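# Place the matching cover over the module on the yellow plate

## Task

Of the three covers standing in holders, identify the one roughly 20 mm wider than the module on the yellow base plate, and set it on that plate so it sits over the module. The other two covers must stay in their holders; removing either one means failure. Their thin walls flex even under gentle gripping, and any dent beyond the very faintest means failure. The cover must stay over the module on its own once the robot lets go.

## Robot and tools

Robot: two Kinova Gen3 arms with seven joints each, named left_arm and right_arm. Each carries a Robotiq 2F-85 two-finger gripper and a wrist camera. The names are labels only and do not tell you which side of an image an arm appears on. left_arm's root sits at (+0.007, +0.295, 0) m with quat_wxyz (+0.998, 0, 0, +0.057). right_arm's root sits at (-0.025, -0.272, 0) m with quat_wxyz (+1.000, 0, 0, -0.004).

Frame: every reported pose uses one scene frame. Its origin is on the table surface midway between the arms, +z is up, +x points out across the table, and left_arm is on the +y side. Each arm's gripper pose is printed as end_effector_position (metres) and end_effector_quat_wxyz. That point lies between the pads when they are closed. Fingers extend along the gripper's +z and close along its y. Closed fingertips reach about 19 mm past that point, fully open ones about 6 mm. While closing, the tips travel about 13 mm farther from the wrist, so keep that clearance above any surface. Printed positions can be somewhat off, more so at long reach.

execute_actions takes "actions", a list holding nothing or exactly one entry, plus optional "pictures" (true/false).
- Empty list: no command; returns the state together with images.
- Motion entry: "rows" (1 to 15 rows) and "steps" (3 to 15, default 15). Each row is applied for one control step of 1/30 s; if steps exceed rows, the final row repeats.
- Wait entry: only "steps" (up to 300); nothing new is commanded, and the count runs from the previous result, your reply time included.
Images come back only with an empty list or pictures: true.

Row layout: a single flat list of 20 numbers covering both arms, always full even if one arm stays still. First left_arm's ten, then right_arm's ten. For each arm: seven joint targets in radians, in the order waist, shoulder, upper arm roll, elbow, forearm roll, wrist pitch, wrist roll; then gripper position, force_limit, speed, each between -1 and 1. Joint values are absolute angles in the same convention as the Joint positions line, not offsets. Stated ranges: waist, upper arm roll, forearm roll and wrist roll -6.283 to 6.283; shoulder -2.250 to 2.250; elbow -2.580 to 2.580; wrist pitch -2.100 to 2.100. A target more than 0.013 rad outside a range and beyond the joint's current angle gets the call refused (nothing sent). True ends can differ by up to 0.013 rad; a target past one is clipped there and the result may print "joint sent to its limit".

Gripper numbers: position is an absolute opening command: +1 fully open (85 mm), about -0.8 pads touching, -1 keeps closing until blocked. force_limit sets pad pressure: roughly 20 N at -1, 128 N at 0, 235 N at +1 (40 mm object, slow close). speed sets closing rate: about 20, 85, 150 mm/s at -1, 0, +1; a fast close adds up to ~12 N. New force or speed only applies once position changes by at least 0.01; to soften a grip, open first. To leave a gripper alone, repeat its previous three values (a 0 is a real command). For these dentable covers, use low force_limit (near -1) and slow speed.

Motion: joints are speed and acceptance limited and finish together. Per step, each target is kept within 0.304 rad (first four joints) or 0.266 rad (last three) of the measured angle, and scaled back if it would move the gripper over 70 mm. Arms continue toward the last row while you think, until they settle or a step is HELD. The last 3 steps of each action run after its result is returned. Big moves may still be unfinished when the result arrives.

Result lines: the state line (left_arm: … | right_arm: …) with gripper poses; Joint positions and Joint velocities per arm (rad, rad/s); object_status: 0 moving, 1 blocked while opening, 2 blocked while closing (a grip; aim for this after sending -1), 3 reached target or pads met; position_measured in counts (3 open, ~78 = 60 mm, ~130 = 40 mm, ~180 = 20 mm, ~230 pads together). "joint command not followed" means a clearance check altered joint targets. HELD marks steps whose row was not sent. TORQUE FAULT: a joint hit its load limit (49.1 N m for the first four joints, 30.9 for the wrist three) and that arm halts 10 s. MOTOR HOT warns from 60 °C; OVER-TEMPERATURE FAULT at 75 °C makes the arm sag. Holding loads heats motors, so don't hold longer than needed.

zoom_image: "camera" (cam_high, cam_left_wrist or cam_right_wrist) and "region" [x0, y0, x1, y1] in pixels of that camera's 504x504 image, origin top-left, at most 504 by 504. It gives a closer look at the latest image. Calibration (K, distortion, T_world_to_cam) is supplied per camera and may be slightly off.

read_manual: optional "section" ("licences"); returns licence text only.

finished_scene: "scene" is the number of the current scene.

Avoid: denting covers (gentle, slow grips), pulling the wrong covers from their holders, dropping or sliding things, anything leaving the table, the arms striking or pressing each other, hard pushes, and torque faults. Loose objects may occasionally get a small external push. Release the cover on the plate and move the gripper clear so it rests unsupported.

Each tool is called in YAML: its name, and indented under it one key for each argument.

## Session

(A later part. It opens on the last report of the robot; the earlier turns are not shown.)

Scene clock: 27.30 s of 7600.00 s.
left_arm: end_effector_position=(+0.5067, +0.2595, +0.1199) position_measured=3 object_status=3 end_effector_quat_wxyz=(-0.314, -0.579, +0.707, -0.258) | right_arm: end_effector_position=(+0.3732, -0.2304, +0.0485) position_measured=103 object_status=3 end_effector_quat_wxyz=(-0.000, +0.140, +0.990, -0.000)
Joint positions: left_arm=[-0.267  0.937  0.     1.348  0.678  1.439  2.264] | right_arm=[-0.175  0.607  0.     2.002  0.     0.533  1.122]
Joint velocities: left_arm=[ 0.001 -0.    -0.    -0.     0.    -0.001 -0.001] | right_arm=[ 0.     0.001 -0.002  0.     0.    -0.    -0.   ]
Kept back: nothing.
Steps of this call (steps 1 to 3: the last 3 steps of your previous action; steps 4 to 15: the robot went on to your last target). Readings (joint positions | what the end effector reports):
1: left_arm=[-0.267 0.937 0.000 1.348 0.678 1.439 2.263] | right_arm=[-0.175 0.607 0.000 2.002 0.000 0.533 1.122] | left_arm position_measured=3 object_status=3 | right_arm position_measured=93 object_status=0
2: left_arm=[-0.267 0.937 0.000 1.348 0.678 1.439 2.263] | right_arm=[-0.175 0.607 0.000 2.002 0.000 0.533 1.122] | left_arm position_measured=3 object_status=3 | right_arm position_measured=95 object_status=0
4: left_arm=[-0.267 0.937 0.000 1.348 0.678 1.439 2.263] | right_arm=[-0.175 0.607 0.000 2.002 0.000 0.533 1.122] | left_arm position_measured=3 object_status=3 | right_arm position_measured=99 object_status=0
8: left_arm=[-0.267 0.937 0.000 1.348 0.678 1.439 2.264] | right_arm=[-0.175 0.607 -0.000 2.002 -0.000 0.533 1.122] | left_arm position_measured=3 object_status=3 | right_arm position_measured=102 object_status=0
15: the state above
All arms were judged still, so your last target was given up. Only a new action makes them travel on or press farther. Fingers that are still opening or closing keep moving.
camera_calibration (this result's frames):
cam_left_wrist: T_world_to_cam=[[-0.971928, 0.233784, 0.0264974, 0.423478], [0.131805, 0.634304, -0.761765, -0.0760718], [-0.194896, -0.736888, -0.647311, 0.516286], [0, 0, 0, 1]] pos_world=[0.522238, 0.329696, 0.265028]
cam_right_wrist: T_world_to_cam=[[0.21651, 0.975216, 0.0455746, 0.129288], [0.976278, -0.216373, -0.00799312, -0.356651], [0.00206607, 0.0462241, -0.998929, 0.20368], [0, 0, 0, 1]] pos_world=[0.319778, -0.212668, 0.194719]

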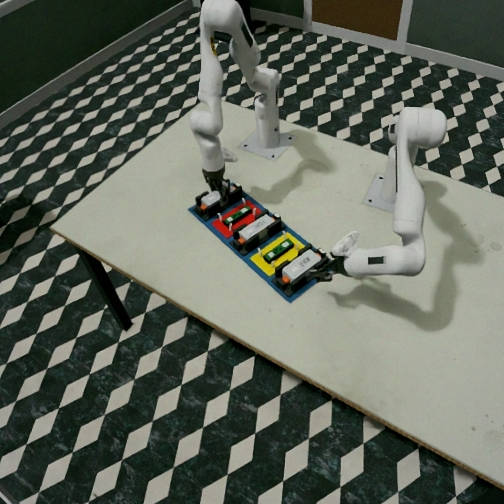

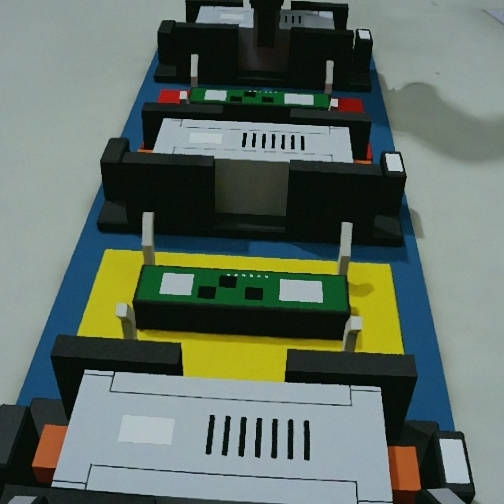

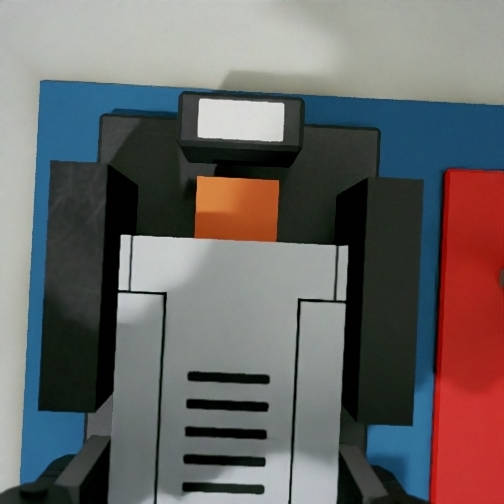

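zoom_image:
  camera: "cam_right_wrist"
  region: [90, 220, 370, 330]

zoom_image:
  camera: "cam_right_wrist"
  region: [0, 400, 200, 504]

zoom_image:
  camera: "cam_right_wrist"
  region: [270, 400, 470, 504]

Region (90, 220, 370, 330) of cam_right_wrist's 504x504 image, scaled by 1.800; it fills the top 198 rows of this view, and the rest is white.

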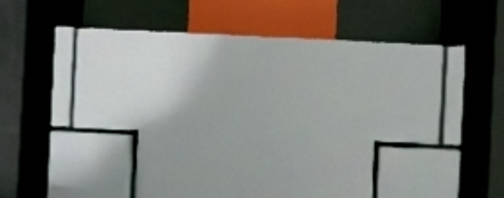

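Region (0, 400, 200, 504) of cam_right_wrist's 504x504 image, scaled by 2.520; it fills the top 262 rows of this view, and the rest is white.

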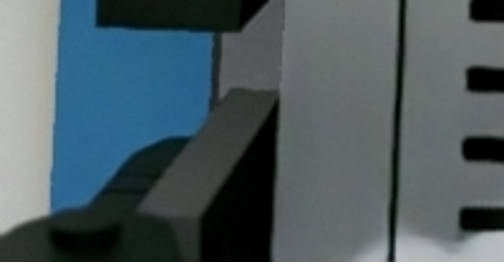

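Region (270, 400, 470, 504) of cam_right_wrist's 504x504 image, scaled by 2.520; it fills the top 262 rows of this view, and the rest is white.

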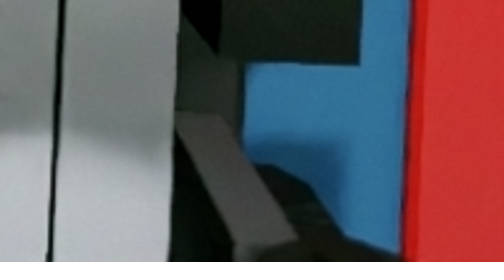

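execute_actions:
  actions:
    - {"rows": [[-0.2669, 0.9368, 0, 1.3477, 0.6779, 1.4388, 2.2635, 1, -1, 0, -0.17519, 0.60655, 0, 2.00184, 0, 0.53321, 1.12174, 0.1746, -1, -1]], "steps": 15}
  pictures: true

zoom_image:
  camera: "cam_right_wrist"
  region: [90, 220, 370, 330]

zoom_image:
  camera: "cam_right_wrist"
  region: [0, 400, 200, 504]

zoom_image:
  camera: "cam_right_wrist"
  region: [270, 400, 470, 504]

Scene clock: 28.00 s of 7600.00 s.
left_arm: end_effector_position=(+0.5067, +0.2595, +0.1199) position_measured=3 object_status=3 end_effector_quat_wxyz=(-0.314, -0.579, +0.707, -0.258) | right_arm: end_effector_position=(+0.3733, -0.2303, +0.0486) position_measured=106 object_status=3 end_effector_quat_wxyz=(+0.000, +0.140, +0.990, +0.000)
Joint positions: left_arm=[-0.267  0.937  0.     1.348  0.678  1.439  2.263] | right_arm=[-0.175  0.606 -0.     2.002 -0.     0.533  1.122]
Joint velocities: left_arm=[-0.001 -0.     0.     0.    -0.     0.002 -0.001] | right_arm=[-0.     0.001  0.     0.002 -0.     0.    -0.001]
Steps of this call (steps 1 to 9: nothing new was sent; steps 10 to 21: the first 12 steps of this action). Readings (joint positions | what the end effector reports):
10: left_arm=[-0.267 0.937 0.000 1.348 0.678 1.439 2.264] | right_arm=[-0.175 0.607 0.000 2.002 0.000 0.533 1.122] | left_arm position_measured=3 object_status=3 | right_arm position_measured=103 object_status=0
11: left_arm=[-0.267 0.937 0.000 1.348 0.678 1.439 2.263] | right_arm=[-0.175 0.607 0.000 2.002 0.000 0.533 1.122] | left_arm position_measured=3 object_status=3 | right_arm position_measured=103 object_status=0
13: left_arm=[-0.267 0.937 0.000 1.348 0.678 1.439 2.264] | right_arm=[-0.175 0.606 -0.000 2.002 -0.000 0.533 1.122] | left_arm position_measured=3 object_status=3 | right_arm position_measured=105 object_status=0
17: left_arm=[-0.267 0.937 0.000 1.348 0.678 1.439 2.263] | right_arm=[-0.175 0.606 -0.000 2.002 -0.000 0.533 1.122] | left_arm position_measured=3 object_status=3 | right_arm position_measured=106 object_status=0
21: the state above
camera_calibration (this result's frames):
cam_left_wrist: T_world_to_cam=[[-0.971927, 0.233784, 0.026497, 0.423478], [0.131806, 0.634304, -0.761765, -0.0760721], [-0.194896, -0.736888, -0.647311, 0.516286], [0, 0, 0, 1]] pos_world=[0.522238, 0.329696, 0.265028]
cam_right_wrist: T_world_to_cam=[[0.216554, 0.975196, 0.045798, 0.129126], [0.976268, -0.216426, -0.00781365, -0.356701], [0.00229202, 0.0464032, -0.99892, 0.203737], [0, 0, 0, 1]] pos_world=[0.319806, -0.212576, 0.194817]

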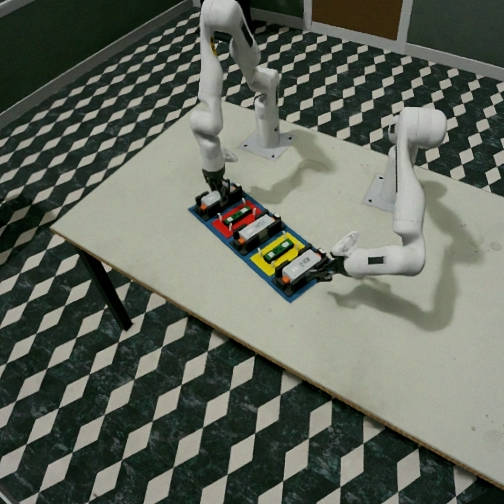

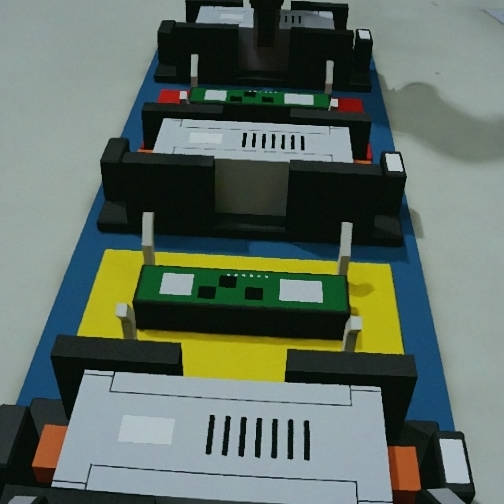

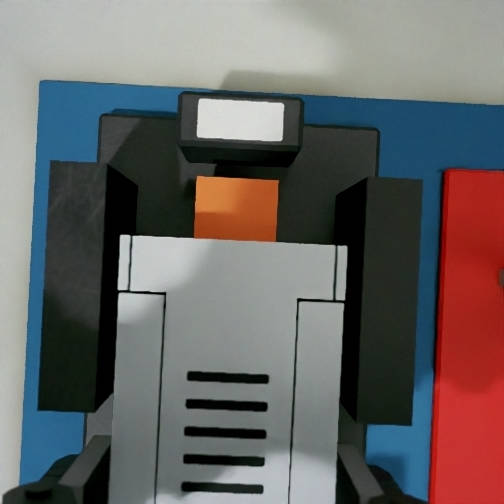

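Region (90, 220, 370, 330) of cam_right_wrist's 504x504 image, scaled by 1.800; it fills the top 198 rows of this view, and the rest is white.

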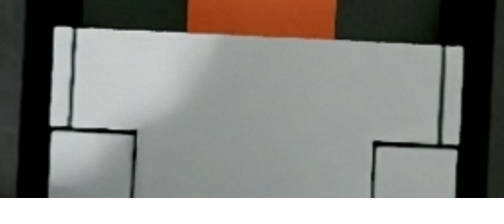

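Region (0, 400, 200, 504) of cam_right_wrist's 504x504 image, scaled by 2.520; it fills the top 262 rows of this view, and the rest is white.

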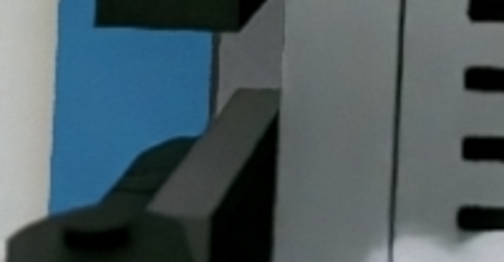

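Region (270, 400, 470, 504) of cam_right_wrist's 504x504 image, scaled by 2.520; it fills the top 262 rows of this view, and the rest is white.

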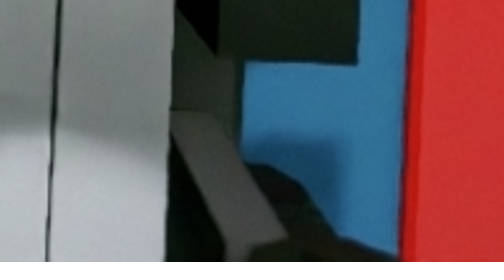

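execute_actions:
  actions:
    - {"rows": [[-0.2669, 0.9368, 0, 1.3477, 0.6779, 1.4388, 2.2635, 1, -1, 0, -0.17519, 0.60655, 0, 2.00184, 0, 0.53321, 1.12174, 0.1627, -1, -1]], "steps": 12}
  pictures: true

zoom_image:
  camera: "cam_right_wrist"
  region: [90, 220, 370, 330]

Scene clock: 28.80 s of 7600.00 s.
left_arm: end_effector_position=(+0.5067, +0.2595, +0.1199) position_measured=3 object_status=3 end_effector_quat_wxyz=(-0.314, -0.579, +0.707, -0.258) | right_arm: end_effector_position=(+0.3733, -0.2303, +0.0487) position_measured=108 object_status=0 end_effector_quat_wxyz=(+0.000, +0.140, +0.990, +0.000)
Joint positions: left_arm=[-0.267  0.937  0.     1.348  0.678  1.439  2.263] | right_arm=[-0.175  0.606 -0.     2.002 -0.     0.533  1.122]
Joint velocities: left_arm=[-0.    -0.     0.     0.001  0.    -0.    -0.001] | right_arm=[ 0.001  0.     0.001  0.     0.001 -0.001 -0.001]
Steps of this call (steps 1 to 3: the last 3 steps of your previous action; steps 4 to 15: the robot went on to your last target; steps 16 to 24: the first 9 steps of this action). Readings (joint positions | what the end effector reports):
16: left_arm=[-0.267 0.937 0.000 1.348 0.678 1.439 2.264] | right_arm=[-0.175 0.606 -0.000 2.002 -0.000 0.533 1.122] | left_arm position_measured=3 object_status=3 | right_arm position_measured=106 object_status=0
17: left_arm=[-0.267 0.937 0.000 1.348 0.678 1.439 2.264] | right_arm=[-0.175 0.606 -0.000 2.002 -0.000 0.533 1.122] | left_arm position_measured=3 object_status=3 | right_arm position_measured=107 object_status=0
19: left_arm=[-0.267 0.937 0.000 1.348 0.678 1.439 2.264] | right_arm=[-0.175 0.606 -0.000 2.002 -0.000 0.533 1.122] | left_arm position_measured=3 object_status=3 | right_arm position_measured=108 object_status=0
23: left_arm=[-0.267 0.937 0.000 1.348 0.678 1.439 2.264] | right_arm=[-0.175 0.606 -0.000 2.002 -0.000 0.533 1.122] | left_arm position_measured=3 object_status=3 | right_arm position_measured=108 object_status=0
24: the state above
camera_calibration (this result's frames):
cam_left_wrist: T_world_to_cam=[[-0.971927, 0.233784, 0.0264971, 0.423478], [0.131805, 0.634304, -0.761765, -0.0760719], [-0.194896, -0.736888, -0.647311, 0.516286], [0, 0, 0, 1]] pos_world=[0.522238, 0.329696, 0.265028]
cam_right_wrist: T_world_to_cam=[[0.216616, 0.97518, 0.045845, 0.129093], [0.976254, -0.216492, -0.00771608, -0.35673], [0.0024005, 0.0464278, -0.998919, 0.203796], [0, 0, 0, 1]] pos_world=[0.319806, -0.21258, 0.194905]

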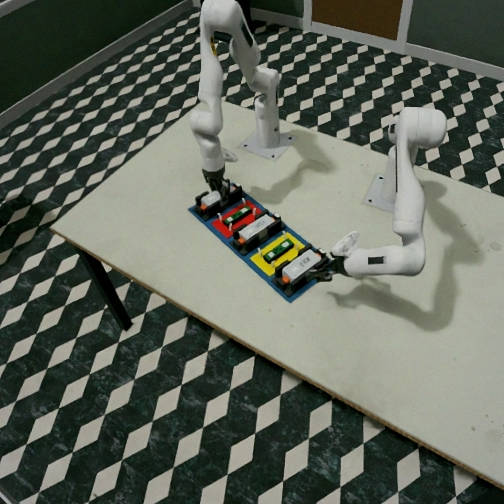

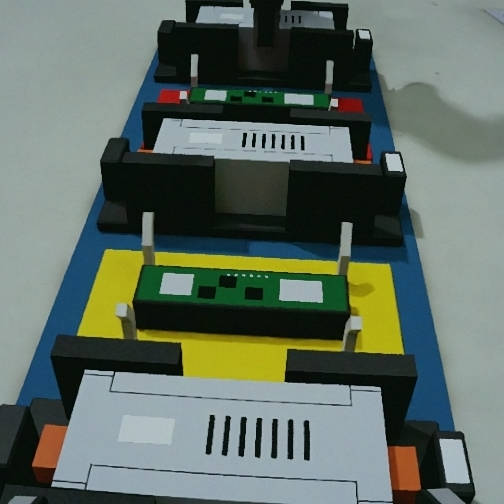

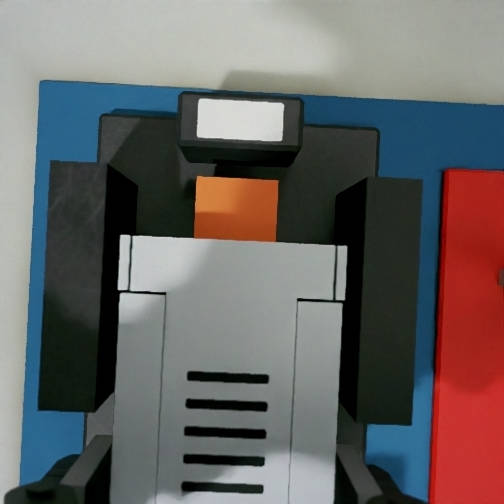

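Region (90, 220, 370, 330) of cam_right_wrist's 504x504 image, scaled by 1.800; it fills the top 198 rows of this view, and the rest is white.

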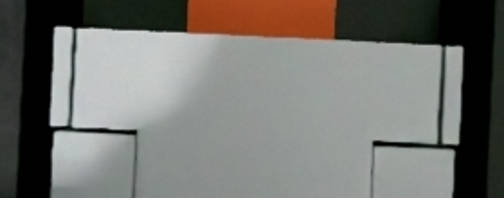

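execute_actions:
  actions:
    - {"rows": [[-0.2669, 0.9368, 0, 1.3477, 0.6779, 1.4388, 2.2635, 1, -1, 0, -0.17519, 0.58978, 0, 1.99692, 0, 0.55489, 1.12174, 0.1627, -1, -1]], "steps": 15}
  pictures: true

Scene clock: 29.90 s of 7600.00 s.
left_arm: end_effector_position=(+0.5067, +0.2595, +0.1199) position_measured=3 object_status=3 end_effector_quat_wxyz=(-0.314, -0.579, +0.707, -0.258) | right_arm: end_effector_position=(+0.3727, -0.2302, +0.0548) position_measured=108 object_status=2 end_effector_quat_wxyz=(-0.001, +0.140, +0.990, -0.000)
Joint positions: left_arm=[-0.267  0.937  0.     1.348  0.678  1.439  2.264] | right_arm=[-0.175  0.593 -0.     1.997 -0.     0.554  1.122]
Joint velocities: left_arm=[-0.     0.    -0.     0.001  0.     0.001  0.001] | right_arm=[-0.    -0.002  0.001  0.001 -0.     0.002 -0.001]
Steps of this call (steps 1 to 3: the last 3 steps of your previous action; steps 4 to 15: the robot went on to your last target; steps 16 to 21: nothing new was sent; steps 22 to 33: the first 12 steps of this action). Readings (joint positions | what the end effector reports):
22: left_arm=[-0.267 0.937 0.000 1.348 0.678 1.439 2.263] | right_arm=[-0.175 0.605 -0.000 2.002 -0.000 0.534 1.122] | left_arm position_measured=3 object_status=3 | right_arm position_measured=108 object_status=2
23: left_arm=[-0.267 0.937 0.000 1.348 0.678 1.439 2.264] | right_arm=[-0.175 0.601 -0.000 2.001 -0.000 0.539 1.122] | left_arm position_measured=3 object_status=3 | right_arm position_measured=108 object_status=2
25: left_arm=[-0.267 0.937 0.000 1.348 0.678 1.439 2.263] | right_arm=[-0.175 0.596 -0.000 1.999 -0.000 0.548 1.122] | left_arm position_measured=3 object_status=3 | right_arm position_measured=108 object_status=2
29: left_arm=[-0.267 0.937 0.000 1.348 0.678 1.439 2.264] | right_arm=[-0.175 0.593 -0.000 1.997 -0.000 0.553 1.122] | left_arm position_measured=3 object_status=3 | right_arm position_measured=108 object_status=2
33: the state above
camera_calibration (this result's frames):
cam_left_wrist: T_world_to_cam=[[-0.971927, 0.233784, 0.0264973, 0.423478], [0.131805, 0.634304, -0.761765, -0.0760719], [-0.194896, -0.736888, -0.647311, 0.516286], [0, 0, 0, 1]] pos_world=[0.522238, 0.329696, 0.265028]
cam_right_wrist: T_world_to_cam=[[0.216711, 0.975189, 0.0451951, 0.128822], [0.976236, -0.216477, -0.0100662, -0.355934], [-0.0000327564, 0.0463025, -0.998927, 0.210758], [0, 0, 0, 1]] pos_world=[0.319566, -0.212436, 0.201127]

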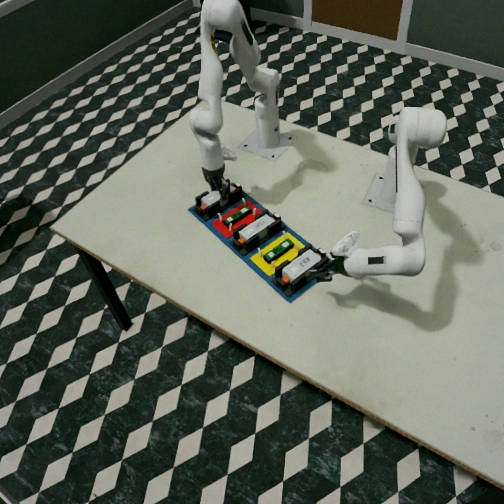

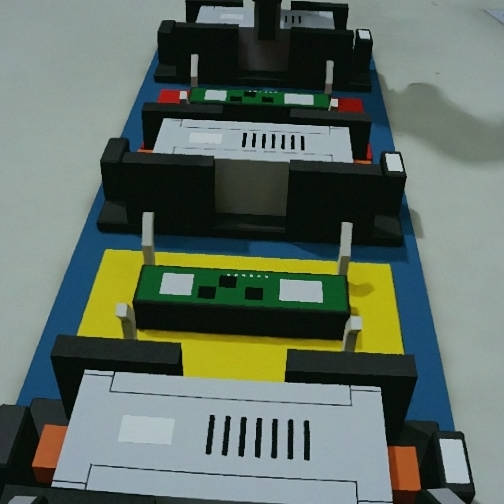

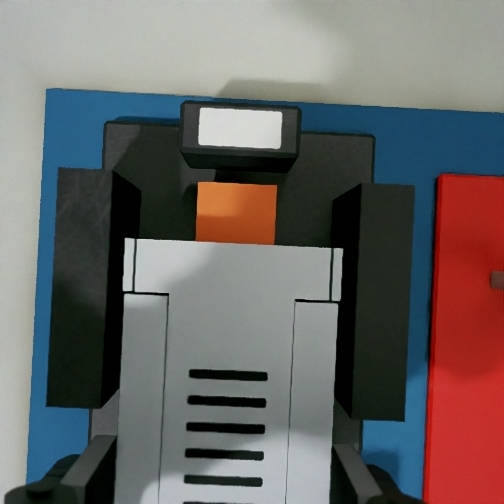

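zoom_image:
  camera: "cam_right_wrist"
  region: [100, 90, 380, 260]

zoom_image:
  camera: "cam_left_wrist"
  region: [340, 380, 504, 504]

zoom_image:
  camera: "cam_left_wrist"
  region: [0, 380, 164, 504]

Region (100, 90, 380, 260) of cam_right_wrist's 504x504 image, scaled by 1.800; it fills the top 306 rows of this view, and the rest is white.

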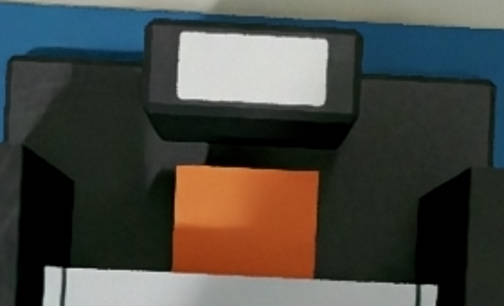

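Region (340, 380, 504, 504) of cam_left_wrist's 504x504 image, scaled by 3.073; it fills the top 381 rows of this view, and the rest is white.

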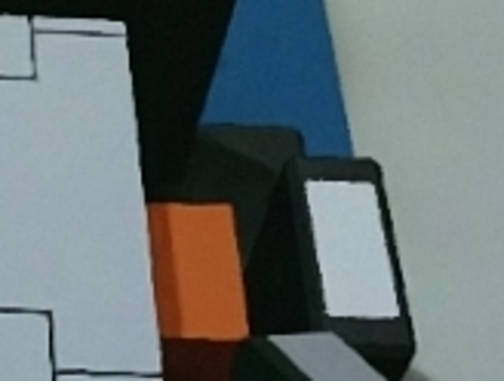

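Region (0, 380, 164, 504) of cam_left_wrist's 504x504 image, scaled by 3.073; it fills the top 381 rows of this view, and the rest is white.

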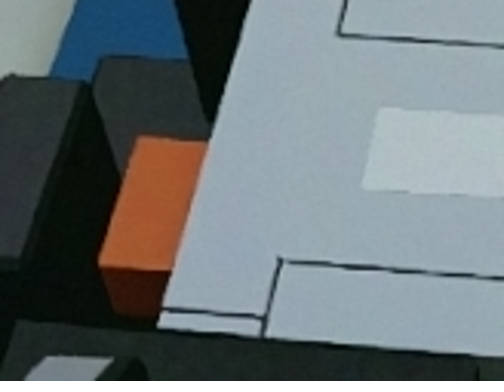

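execute_actions:
  actions: []

zoom_image:
  camera: "cam_right_wrist"
  region: [90, 220, 370, 330]

Scene clock: 31.43 s of 7600.00 s.
left_arm: end_effector_position=(+0.5067, +0.2595, +0.1199) position_measured=3 object_status=3 end_effector_quat_wxyz=(-0.314, -0.579, +0.707, -0.258) | right_arm: end_effector_position=(+0.3727, -0.2302, +0.0549) position_measured=108 object_status=2 end_effector_quat_wxyz=(-0.001, +0.140, +0.990, -0.000)
Joint positions: left_arm=[-0.267  0.937  0.     1.348  0.678  1.439  2.264] | right_arm=[-0.175  0.592 -0.     1.997 -0.     0.554  1.122]
Joint velocities: left_arm=[-0.002 -0.001  0.001  0.001  0.    -0.001 -0.   ] | right_arm=[ 0.001  0.001 -0.    -0.001 -0.001  0.    -0.   ]
Kept back: nothing.
Steps of this call (steps 1 to 3: the last 3 steps of your previous action; steps 4 to 15: the robot went on to your last target; steps 16 to 46: nothing new was sent). Readings (joint positions | what the end effector reports):
1: left_arm=[-0.267 0.937 0.000 1.348 0.678 1.439 2.263] | right_arm=[-0.175 0.593 -0.000 1.997 -0.000 0.554 1.122] | left_arm position_measured=3 object_status=3 | right_arm position_measured=108 object_status=2
2: left_arm=[-0.267 0.937 0.000 1.348 0.678 1.439 2.263] | right_arm=[-0.175 0.593 -0.000 1.997 -0.000 0.554 1.122] | left_arm position_measured=3 object_status=3 | right_arm position_measured=108 object_status=2
4: left_arm=[-0.267 0.937 0.000 1.348 0.678 1.439 2.264] | right_arm=[-0.175 0.592 -0.000 1.997 -0.000 0.554 1.122] | left_arm position_measured=3 object_status=3 | right_arm position_measured=108 object_status=2
8: left_arm=[-0.267 0.937 0.000 1.348 0.678 1.439 2.264] | right_arm=[-0.175 0.592 -0.000 1.997 -0.000 0.554 1.122] | left_arm position_measured=3 object_status=3 | right_arm position_measured=108 object_status=2
46: the state above
All arms were judged still, so your last target was given up. Only a new action makes them travel on or press farther. Fingers that are still opening or closing keep moving.
camera_calibration (this result's frames):
cam_left_wrist: T_world_to_cam=[[-0.971928, 0.233783, 0.0264972, 0.423478], [0.131805, 0.634304, -0.761765, -0.0760721], [-0.194895, -0.736888, -0.647311, 0.516286], [0, 0, 0, 1]] pos_world=[0.522238, 0.329696, 0.265028]
cam_right_wrist: T_world_to_cam=[[0.216696, 0.975191, 0.0452213, 0.12882], [0.976239, -0.216466, -0.0100014, -0.355927], [0.0000355629, 0.046314, -0.998927, 0.210845], [0, 0, 0, 1]] pos_world=[0.319547, -0.212435, 0.201233]

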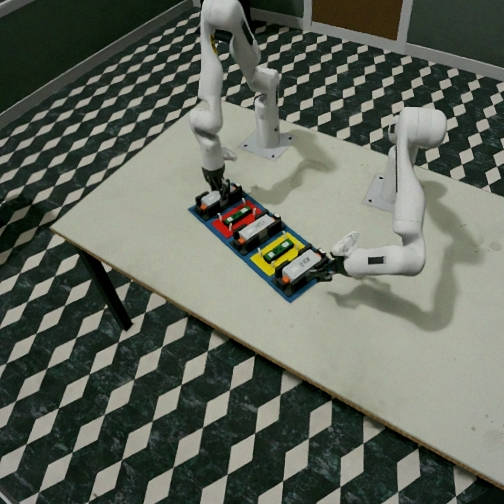

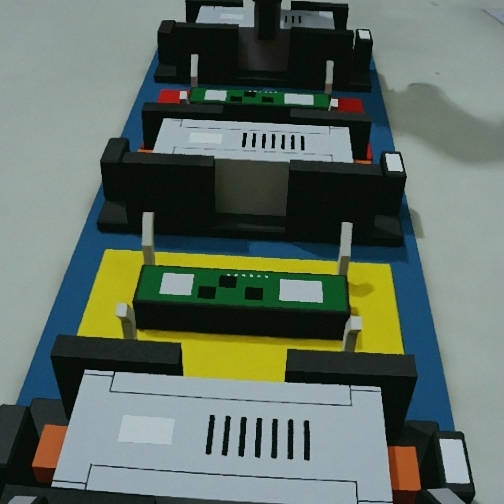

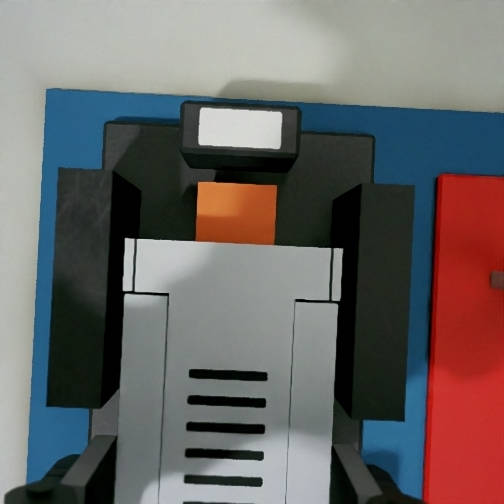

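Region (90, 220, 370, 330) of cam_right_wrist's 504x504 image, scaled by 1.800; it fills the top 198 rows of this view, and the rest is white.

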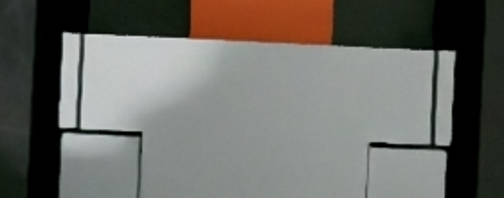

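execute_actions:
  actions:
    - {"rows": [[-0.2669, 0.9368, 0, 1.3477, 0.6779, 1.4388, 2.2635, 1, -1, 0, -0.17519, 0.5925, 0, 1.997, 0, 0.554, 1.12174, 0.2302, -1, -1]], "steps": 12}

execute_actions:
  actions:
    - {"rows": [[-0.2669, 0.9368, 0, 1.3477, 0.6779, 1.4388, 2.2635, 1, -1, 0, -0.17519, 0.60655, 0, 2.00184, 0, 0.53321, 1.12174, 0.2302, -1, -1]], "steps": 15}

execute_actions:
  actions:
    - {"steps": 8}
  pictures: true

zoom_image:
  camera: "cam_right_wrist"
  region: [90, 220, 370, 330]

Scene clock: 32.10 s of 7600.00 s.
left_arm: end_effector_position=(+0.5067, +0.2595, +0.1199) position_measured=3 object_status=3 end_effector_quat_wxyz=(-0.314, -0.579, +0.707, -0.258) | right_arm: end_effector_position=(+0.3729, -0.2305, +0.0549) position_measured=100 object_status=0 end_effector_quat_wxyz=(-0.001, +0.140, +0.990, -0.000)
Joint positions: left_arm=[-0.267  0.937  0.     1.348  0.678  1.439  2.264] | right_arm=[-0.175  0.592  0.     1.997  0.     0.554  1.122]
Joint velocities: left_arm=[-0.002  0.    -0.    -0.002  0.    -0.001 -0.001] | right_arm=[ 0.001  0.001  0.     0.003  0.002  0.    -0.   ]
Steps of this call (steps 1 to 11: nothing new was sent; steps 12 to 20: the first 9 steps of this action). Readings (joint positions | what the end effector reports):
12: left_arm=[-0.267 0.937 0.000 1.348 0.678 1.439 2.264] | right_arm=[-0.175 0.593 -0.000 1.997 -0.000 0.554 1.122] | left_arm position_measured=3 object_status=3 | right_arm position_measured=108 object_status=0
13: left_arm=[-0.267 0.937 0.000 1.348 0.678 1.439 2.263] | right_arm=[-0.175 0.593 -0.000 1.997 -0.000 0.554 1.122] | left_arm position_measured=3 object_status=3 | right_arm position_measured=108 object_status=0
15: left_arm=[-0.267 0.937 0.000 1.348 0.678 1.439 2.264] | right_arm=[-0.175 0.593 -0.000 1.997 -0.000 0.554 1.122] | left_arm position_measured=3 object_status=3 | right_arm position_measured=105 object_status=0
19: left_arm=[-0.267 0.937 0.000 1.348 0.678 1.439 2.264] | right_arm=[-0.175 0.592 0.000 1.997 0.000 0.554 1.122] | left_arm position_measured=3 object_status=3 | right_arm position_measured=100 object_status=0
20: the state above

Scene clock: 32.60 s of 7600.00 s.
left_arm: end_effector_position=(+0.5067, +0.2595, +0.1199) position_measured=3 object_status=3 end_effector_quat_wxyz=(-0.314, -0.579, +0.707, -0.258) | right_arm: end_effector_position=(+0.3733, -0.2304, +0.0486) position_measured=100 object_status=3 end_effector_quat_wxyz=(+0.000, +0.140, +0.990, +0.000)
Joint positions: left_arm=[-0.267  0.937  0.     1.348  0.678  1.439  2.264] | right_arm=[-0.175  0.606 -0.     2.002  0.     0.533  1.122]
Joint velocities: left_arm=[ 0.001  0.001  0.     0.001  0.    -0.    -0.   ] | right_arm=[ 0.001  0.002 -0.001  0.001 -0.001 -0.002  0.001]
Steps of this call (steps 1 to 3: the last 3 steps of your previous action; steps 4 to 15: the first 12 steps of this action). Readings (joint positions | what the end effector reports):
4: left_arm=[-0.267 0.937 0.000 1.348 0.678 1.439 2.264] | right_arm=[-0.175 0.594 0.000 1.997 -0.000 0.553 1.122] | left_arm position_measured=3 object_status=3 | right_arm position_measured=100 object_status=0
5: left_arm=[-0.267 0.937 0.000 1.348 0.678 1.439 2.264] | right_arm=[-0.175 0.598 0.000 1.998 -0.000 0.548 1.122] | left_arm position_measured=3 object_status=3 | right_arm position_measured=100 object_status=0
7: left_arm=[-0.267 0.937 0.000 1.348 0.678 1.439 2.264] | right_arm=[-0.175 0.603 -0.000 2.001 0.000 0.539 1.122] | left_arm position_measured=3 object_status=3 | right_arm position_measured=100 object_status=3
11: left_arm=[-0.267 0.937 0.000 1.348 0.678 1.439 2.263] | right_arm=[-0.175 0.605 -0.000 2.002 0.000 0.534 1.122] | left_arm position_measured=3 object_status=3 | right_arm position_measured=100 object_status=3
15: the state above

Scene clock: 32.87 s of 7600.00 s.
left_arm: end_effector_position=(+0.5067, +0.2595, +0.1199) position_measured=3 object_status=3 end_effector_quat_wxyz=(-0.314, -0.579, +0.707, -0.258) | right_arm: end_effector_position=(+0.3732, -0.2304, +0.0485) position_measured=100 object_status=3 end_effector_quat_wxyz=(+0.000, +0.140, +0.990, +0.000)
Joint positions: left_arm=[-0.267  0.937  0.     1.348  0.678  1.439  2.264] | right_arm=[-0.175  0.607 -0.     2.002 -0.     0.533  1.122]
Joint velocities: left_arm=[-0.001  0.001 -0.    -0.001 -0.    -0.001  0.   ] | right_arm=[-0.    -0.001 -0.001 -0.001 -0.002 -0.    -0.002]
Kept back: nothing.
Steps of this call (steps 1 to 3: the last 3 steps of your previous action; steps 4 to 8: the robot went on to your last target). Readings (joint positions | what the end effector reports):
1: left_arm=[-0.267 0.937 0.000 1.348 0.678 1.439 2.263] | right_arm=[-0.175 0.606 -0.000 2.002 0.000 0.533 1.122] | left_arm position_measured=3 object_status=3 | right_arm position_measured=100 object_status=3
2: left_arm=[-0.267 0.937 0.000 1.348 0.678 1.439 2.264] | right_arm=[-0.175 0.606 -0.000 2.002 0.000 0.533 1.122] | left_arm position_measured=3 object_status=3 | right_arm position_measured=100 object_status=3
4: left_arm=[-0.267 0.937 0.000 1.348 0.678 1.439 2.263] | right_arm=[-0.175 0.606 -0.000 2.002 0.000 0.533 1.122] | left_arm position_measured=3 object_status=3 | right_arm position_measured=100 object_status=3
8: the state above
camera_calibration (this result's frames):
cam_left_wrist: T_world_to_cam=[[-0.971928, 0.233784, 0.0264974, 0.423478], [0.131805, 0.634304, -0.761765, -0.0760719], [-0.194896, -0.736888, -0.647311, 0.516287], [0, 0, 0, 1]] pos_world=[0.522238, 0.329696, 0.265028]
cam_right_wrist: T_world_to_cam=[[0.216509, 0.975216, 0.0455834, 0.129286], [0.976278, -0.216373, -0.00797182, -0.356657], [0.00208876, 0.0462281, -0.998929, 0.203683], [0, 0, 0, 1]] pos_world=[0.319779, -0.212668, 0.194728]

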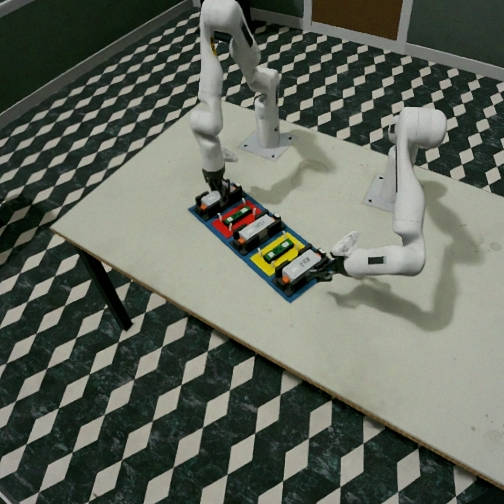

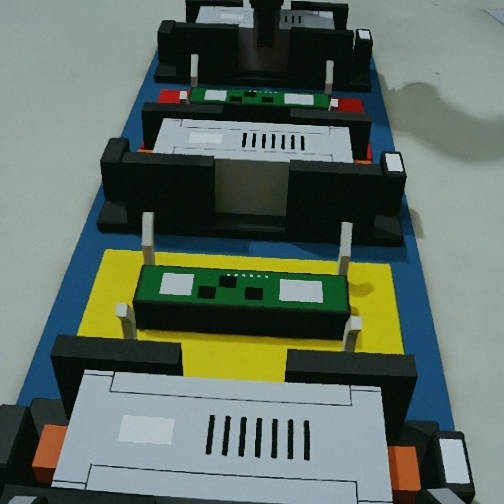

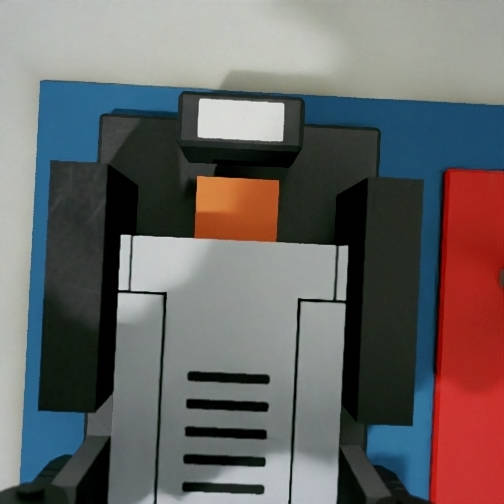

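Region (90, 220, 370, 330) of cam_right_wrist's 504x504 image, scaled by 1.800; it fills the top 198 rows of this view, and the rest is white.

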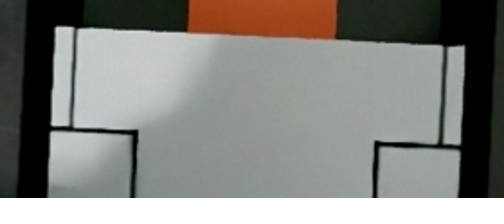

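execute_actions:
  actions:
    - {"rows": [[-0.2669, 0.9368, 0, 1.3477, 0.6779, 1.4388, 2.2635, 1, -1, 0, -0.17569, 0.60655, 0, 2.00184, 0, 0.53321, 1.12124, 0.1429, -0.92, -1]], "steps": 15}

execute_actions:
  actions:
    - {"steps": 10}
  pictures: true

zoom_image:
  camera: "cam_right_wrist"
  region: [90, 220, 370, 330]

Scene clock: 33.63 s of 7600.00 s.
left_arm: end_effector_position=(+0.5067, +0.2595, +0.1199) position_measured=3 object_status=3 end_effector_quat_wxyz=(-0.314, -0.579, +0.707, -0.258) | right_arm: end_effector_position=(+0.3732, -0.2303, +0.0488) position_measured=109 object_status=0 end_effector_quat_wxyz=(+0.000, +0.141, +0.990, +0.000)
Joint positions: left_arm=[-0.267  0.937  0.     1.348  0.678  1.439  2.264] | right_arm=[-0.176  0.606  0.     2.002 -0.     0.534  1.121]
Joint velocities: left_arm=[ 0.001  0.     0.     0.001 -0.     0.001 -0.   ] | right_arm=[ 0.    -0.002 -0.001  0.001  0.001 -0.001  0.001]
Steps of this call (steps 1 to 11: the robot went on to your last target; steps 12 to 23: the first 12 steps of this action). Readings (joint positions | what the end effector reports):
12: left_arm=[-0.267 0.937 0.000 1.348 0.678 1.439 2.263] | right_arm=[-0.175 0.607 0.000 2.002 0.000 0.533 1.122] | left_arm position_measured=3 object_status=3 | right_arm position_measured=100 object_status=0
13: left_arm=[-0.267 0.937 0.000 1.348 0.678 1.439 2.263] | right_arm=[-0.175 0.607 0.000 2.002 0.000 0.533 1.122] | left_arm position_measured=3 object_status=3 | right_arm position_measured=100 object_status=0
15: left_arm=[-0.267 0.937 0.000 1.348 0.678 1.439 2.263] | right_arm=[-0.176 0.607 -0.000 2.002 -0.000 0.533 1.121] | left_arm position_measured=3 object_status=3 | right_arm position_measured=103 object_status=0
19: left_arm=[-0.267 0.937 0.000 1.348 0.678 1.439 2.264] | right_arm=[-0.176 0.606 0.000 2.002 -0.000 0.534 1.121] | left_arm position_measured=3 object_status=3 | right_arm position_measured=108 object_status=0
23: the state above

Scene clock: 33.97 s of 7600.00 s.
left_arm: end_effector_position=(+0.5067, +0.2595, +0.1199) position_measured=3 object_status=3 end_effector_quat_wxyz=(-0.314, -0.579, +0.707, -0.258) | right_arm: end_effector_position=(+0.3732, -0.2303, +0.0488) position_measured=109 object_status=2 end_effector_quat_wxyz=(+0.000, +0.141, +0.990, +0.000)
Joint positions: left_arm=[-0.267  0.937  0.     1.348  0.678  1.439  2.264] | right_arm=[-0.176  0.606  0.     2.002 -0.     0.534  1.121]
Joint velocities: left_arm=[ 0.001  0.    -0.    -0.002  0.    -0.     0.001] | right_arm=[ 0.    -0.     0.001 -0.    -0.     0.     0.001]
Kept back: nothing.
Steps of this call (steps 1 to 3: the last 3 steps of your previous action; steps 4 to 10: the robot went on to your last target). Readings (joint positions | what the end effector reports):
1: left_arm=[-0.267 0.937 0.000 1.348 0.678 1.439 2.263] | right_arm=[-0.176 0.606 0.000 2.002 -0.000 0.534 1.121] | left_arm position_measured=3 object_status=3 | right_arm position_measured=109 object_status=0
2: left_arm=[-0.267 0.937 0.000 1.348 0.678 1.439 2.264] | right_arm=[-0.176 0.606 0.000 2.002 -0.000 0.534 1.121] | left_arm position_measured=3 object_status=3 | right_arm position_measured=109 object_status=0
4: left_arm=[-0.267 0.937 0.000 1.348 0.678 1.439 2.264] | right_arm=[-0.176 0.606 0.000 2.002 -0.000 0.534 1.121] | left_arm position_measured=3 object_status=3 | right_arm position_measured=109 object_status=2
8: left_arm=[-0.267 0.937 0.000 1.348 0.678 1.439 2.264] | right_arm=[-0.176 0.606 0.000 2.002 -0.000 0.534 1.121] | left_arm position_measured=3 object_status=3 | right_arm position_measured=109 object_status=2
10: the state above
camera_calibration (this result's frames):
cam_left_wrist: T_world_to_cam=[[-0.971928, 0.233783, 0.0264974, 0.423478], [0.131805, 0.634304, -0.761765, -0.076072], [-0.194895, -0.736888, -0.647311, 0.516286], [0, 0, 0, 1]] pos_world=[0.522238, 0.329696, 0.265028]
cam_right_wrist: T_world_to_cam=[[0.216769, 0.975153, 0.0456955, 0.128996], [0.97622, -0.216645, -0.00770665, -0.356694], [0.00238455, 0.0462795, -0.998926, 0.203831], [0, 0, 0, 1]] pos_world=[0.319763, -0.2125, 0.194968]

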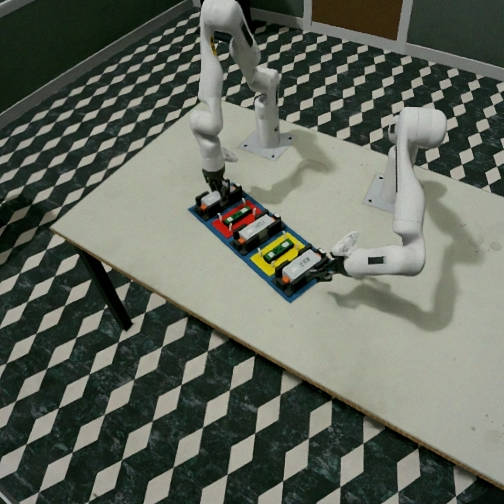

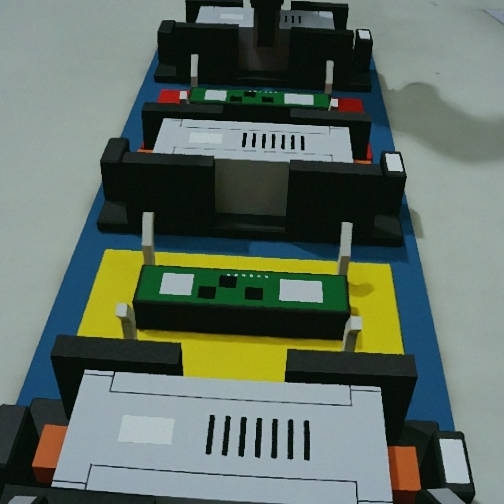

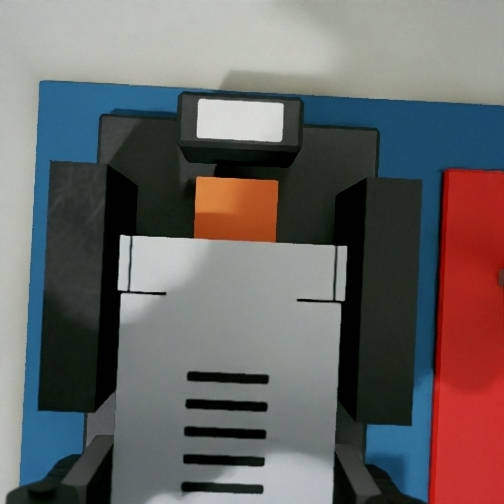

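Region (90, 220, 370, 330) of cam_right_wrist's 504x504 image, scaled by 1.800; it fills the top 198 rows of this view, and the rest is white.

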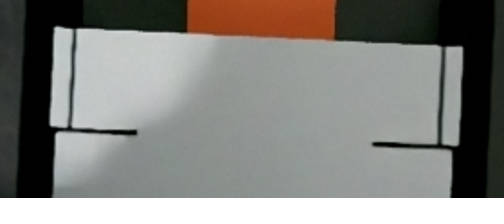

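execute_actions:
  actions:
    - {"rows": [[-0.2669, 0.9368, 0, 1.3477, 0.6779, 1.4388, 2.2635, 1, -1, 0, -0.17569, 0.60577, 0, 2.00161, 0, 0.53422, 1.12124, 0.1429, -0.92, -1], [-0.2669, 0.9368, 0, 1.3477, 0.6779, 1.4388, 2.2635, 1, -1, 0, -0.17569, 0.60498, 0, 2.00138, 0, 0.53523, 1.12124, 0.1429, -0.92, -1], [-0.2669, 0.9368, 0, 1.3477, 0.6779, 1.4388, 2.2635, 1, -1, 0, -0.17569, 0.6042, 0, 2.00115, 0, 0.53625, 1.12124, 0.1429, -0.92, -1], [-0.2669, 0.9368, 0, 1.3477, 0.6779, 1.4388, 2.2635, 1, -1, 0, -0.17569, 0.60342, 0, 2.00092, 0, 0.53726, 1.12124, 0.1429, -0.92, -1], [-0.2669, 0.9368, 0, 1.3477, 0.6779, 1.4388, 2.2635, 1, -1, 0, -0.17569, 0.60264, 0, 2.00069, 0, 0.53827, 1.12124, 0.1429, -0.92, -1], [-0.2669, 0.9368, 0, 1.3477, 0.6779, 1.4388, 2.2635, 1, -1, 0, -0.17569, 0.60185, 0, 2.00046, 0, 0.53928, 1.12124, 0.1429, -0.92, -1], [-0.2669, 0.9368, 0, 1.3477, 0.6779, 1.4388, 2.2635, 1, -1, 0, -0.17569, 0.60107, 0, 2.00023, 0, 0.54029, 1.12124, 0.1429, -0.92, -1], [-0.2669, 0.9368, 0, 1.3477, 0.6779, 1.4388, 2.2635, 1, -1, 0, -0.17569, 0.60029, 0, 2.0, 0, 0.54131, 1.12124, 0.1429, -0.92, -1], [-0.2669, 0.9368, 0, 1.3477, 0.6779, 1.4388, 2.2635, 1, -1, 0, -0.17569, 0.5995, 0, 1.99977, 0, 0.54232, 1.12124, 0.1429, -0.92, -1], [-0.2669, 0.9368, 0, 1.3477, 0.6779, 1.4388, 2.2635, 1, -1, 0, -0.17569, 0.59872, 0, 1.99954, 0, 0.54333, 1.12124, 0.1429, -0.92, -1]], "steps": 15}

execute_actions:
  actions:
    - {"steps": 12}
  pictures: true

zoom_image:
  camera: "cam_right_wrist"
  region: [90, 220, 370, 330]

Scene clock: 34.83 s of 7600.00 s.
left_arm: end_effector_position=(+0.5067, +0.2595, +0.1199) position_measured=3 object_status=3 end_effector_quat_wxyz=(-0.314, -0.579, +0.707, -0.258) | right_arm: end_effector_position=(+0.3728, -0.2302, +0.0499) position_measured=110 object_status=2 end_effector_quat_wxyz=(-0.001, +0.141, +0.990, -0.000)
Joint positions: left_arm=[-0.267  0.937  0.     1.348  0.678  1.439  2.264] | right_arm=[-0.176  0.604 -0.     2.    -0.     0.54   1.121]
Joint velocities: left_arm=[ 0.002  0.001 -0.     0.001  0.     0.001 -0.   ] | right_arm=[ 0.001 -0.008 -0.    -0.005 -0.     0.012  0.001]
Steps of this call (steps 1 to 14: the robot went on to your last target; steps 15 to 26: the first 12 steps of this action). Readings (joint positions | what the end effector reports):
15: left_arm=[-0.267 0.937 0.000 1.348 0.678 1.439 2.264] | right_arm=[-0.176 0.606 0.000 2.002 -0.000 0.534 1.121] | left_arm position_measured=3 object_status=3 | right_arm position_measured=109 object_status=2
16: left_arm=[-0.267 0.937 0.000 1.348 0.678 1.439 2.264] | right_arm=[-0.176 0.606 0.000 2.002 -0.000 0.534 1.121] | left_arm position_measured=3 object_status=3 | right_arm position_measured=109 object_status=2
18: left_arm=[-0.267 0.937 0.000 1.348 0.678 1.439 2.264] | right_arm=[-0.176 0.606 -0.000 2.002 -0.000 0.535 1.121] | left_arm position_measured=3 object_status=3 | right_arm position_measured=109 object_status=2
22: left_arm=[-0.267 0.937 0.000 1.348 0.678 1.439 2.263] | right_arm=[-0.176 0.605 -0.000 2.001 -0.000 0.537 1.121] | left_arm position_measured=3 object_status=3 | right_arm position_measured=110 object_status=2
26: the state above

Scene clock: 35.23 s of 7600.00 s.
left_arm: end_effector_position=(+0.5067, +0.2595, +0.1199) position_measured=3 object_status=3 end_effector_quat_wxyz=(-0.314, -0.579, +0.707, -0.258) | right_arm: end_effector_position=(+0.3728, -0.2302, +0.0499) position_measured=110 object_status=2 end_effector_quat_wxyz=(-0.001, +0.141, +0.990, -0.000)
Joint positions: left_arm=[-0.267  0.937  0.     1.348  0.678  1.439  2.264] | right_arm=[-0.176  0.604 -0.     2.    -0.     0.541  1.121]
Joint velocities: left_arm=[ 0.     0.001  0.001 -0.002  0.     0.001  0.001] | right_arm=[-0.001 -0.     0.001 -0.    -0.    -0.    -0.001]
Kept back: nothing.
Steps of this call (steps 1 to 3: the last 3 steps of your previous action; steps 4 to 12: the robot went on to your last target). Readings (joint positions | what the end effector reports):
1: left_arm=[-0.267 0.937 0.000 1.348 0.678 1.439 2.264] | right_arm=[-0.176 0.604 -0.000 2.000 -0.000 0.540 1.121] | left_arm position_measured=3 object_status=3 | right_arm position_measured=110 object_status=2
2: left_arm=[-0.267 0.937 0.000 1.348 0.678 1.439 2.264] | right_arm=[-0.176 0.604 -0.000 2.000 -0.000 0.540 1.121] | left_arm position_measured=3 object_status=3 | right_arm position_measured=110 object_status=2
4: left_arm=[-0.267 0.937 0.000 1.348 0.678 1.439 2.263] | right_arm=[-0.176 0.604 -0.000 2.000 -0.000 0.541 1.121] | left_arm position_measured=3 object_status=3 | right_arm position_measured=110 object_status=2
8: left_arm=[-0.267 0.937 0.000 1.348 0.678 1.439 2.264] | right_arm=[-0.176 0.604 -0.000 2.000 -0.000 0.541 1.121] | left_arm position_measured=3 object_status=3 | right_arm position_measured=110 object_status=2
12: the state above
camera_calibration (this result's frames):
cam_left_wrist: T_world_to_cam=[[-0.971928, 0.233784, 0.0264972, 0.423478], [0.131805, 0.634304, -0.761765, -0.0760721], [-0.194895, -0.736888, -0.647311, 0.516286], [0, 0, 0, 1]] pos_world=[0.522238, 0.329696, 0.265028]
cam_right_wrist: T_world_to_cam=[[0.217166, 0.975107, 0.0447796, 0.128866], [0.976135, -0.216909, -0.0105718, -0.356096], [-0.000595571, 0.0460068, -0.998941, 0.206036], [0, 0, 0, 1]] pos_world=[0.319735, -0.212377, 0.196283]

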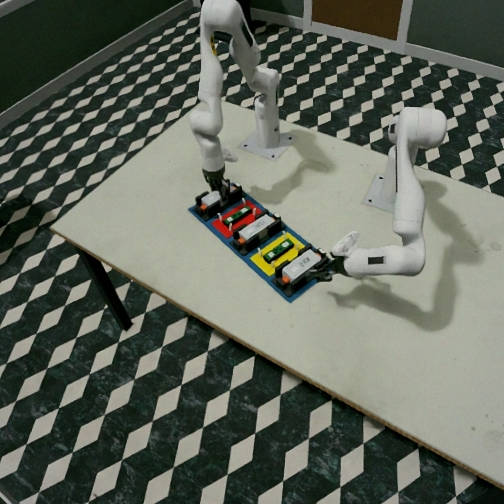

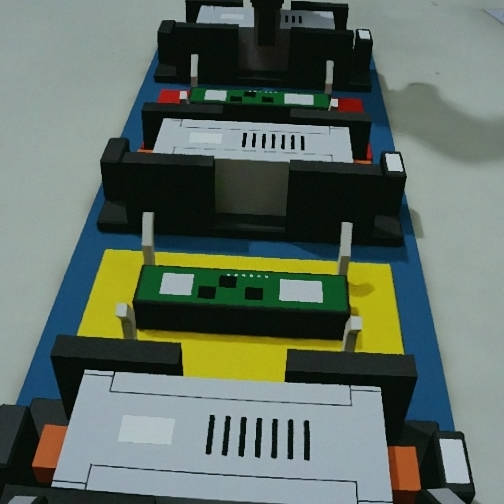

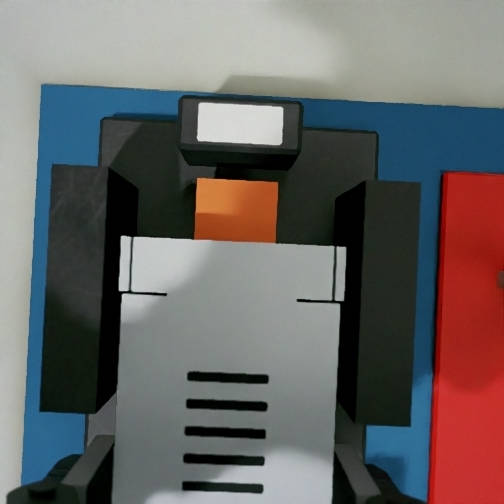

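Region (90, 220, 370, 330) of cam_right_wrist's 504x504 image, scaled by 1.800; it fills the top 198 rows of this view, and the rest is white.

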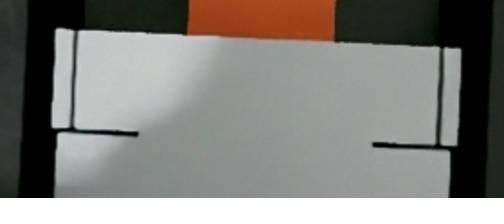

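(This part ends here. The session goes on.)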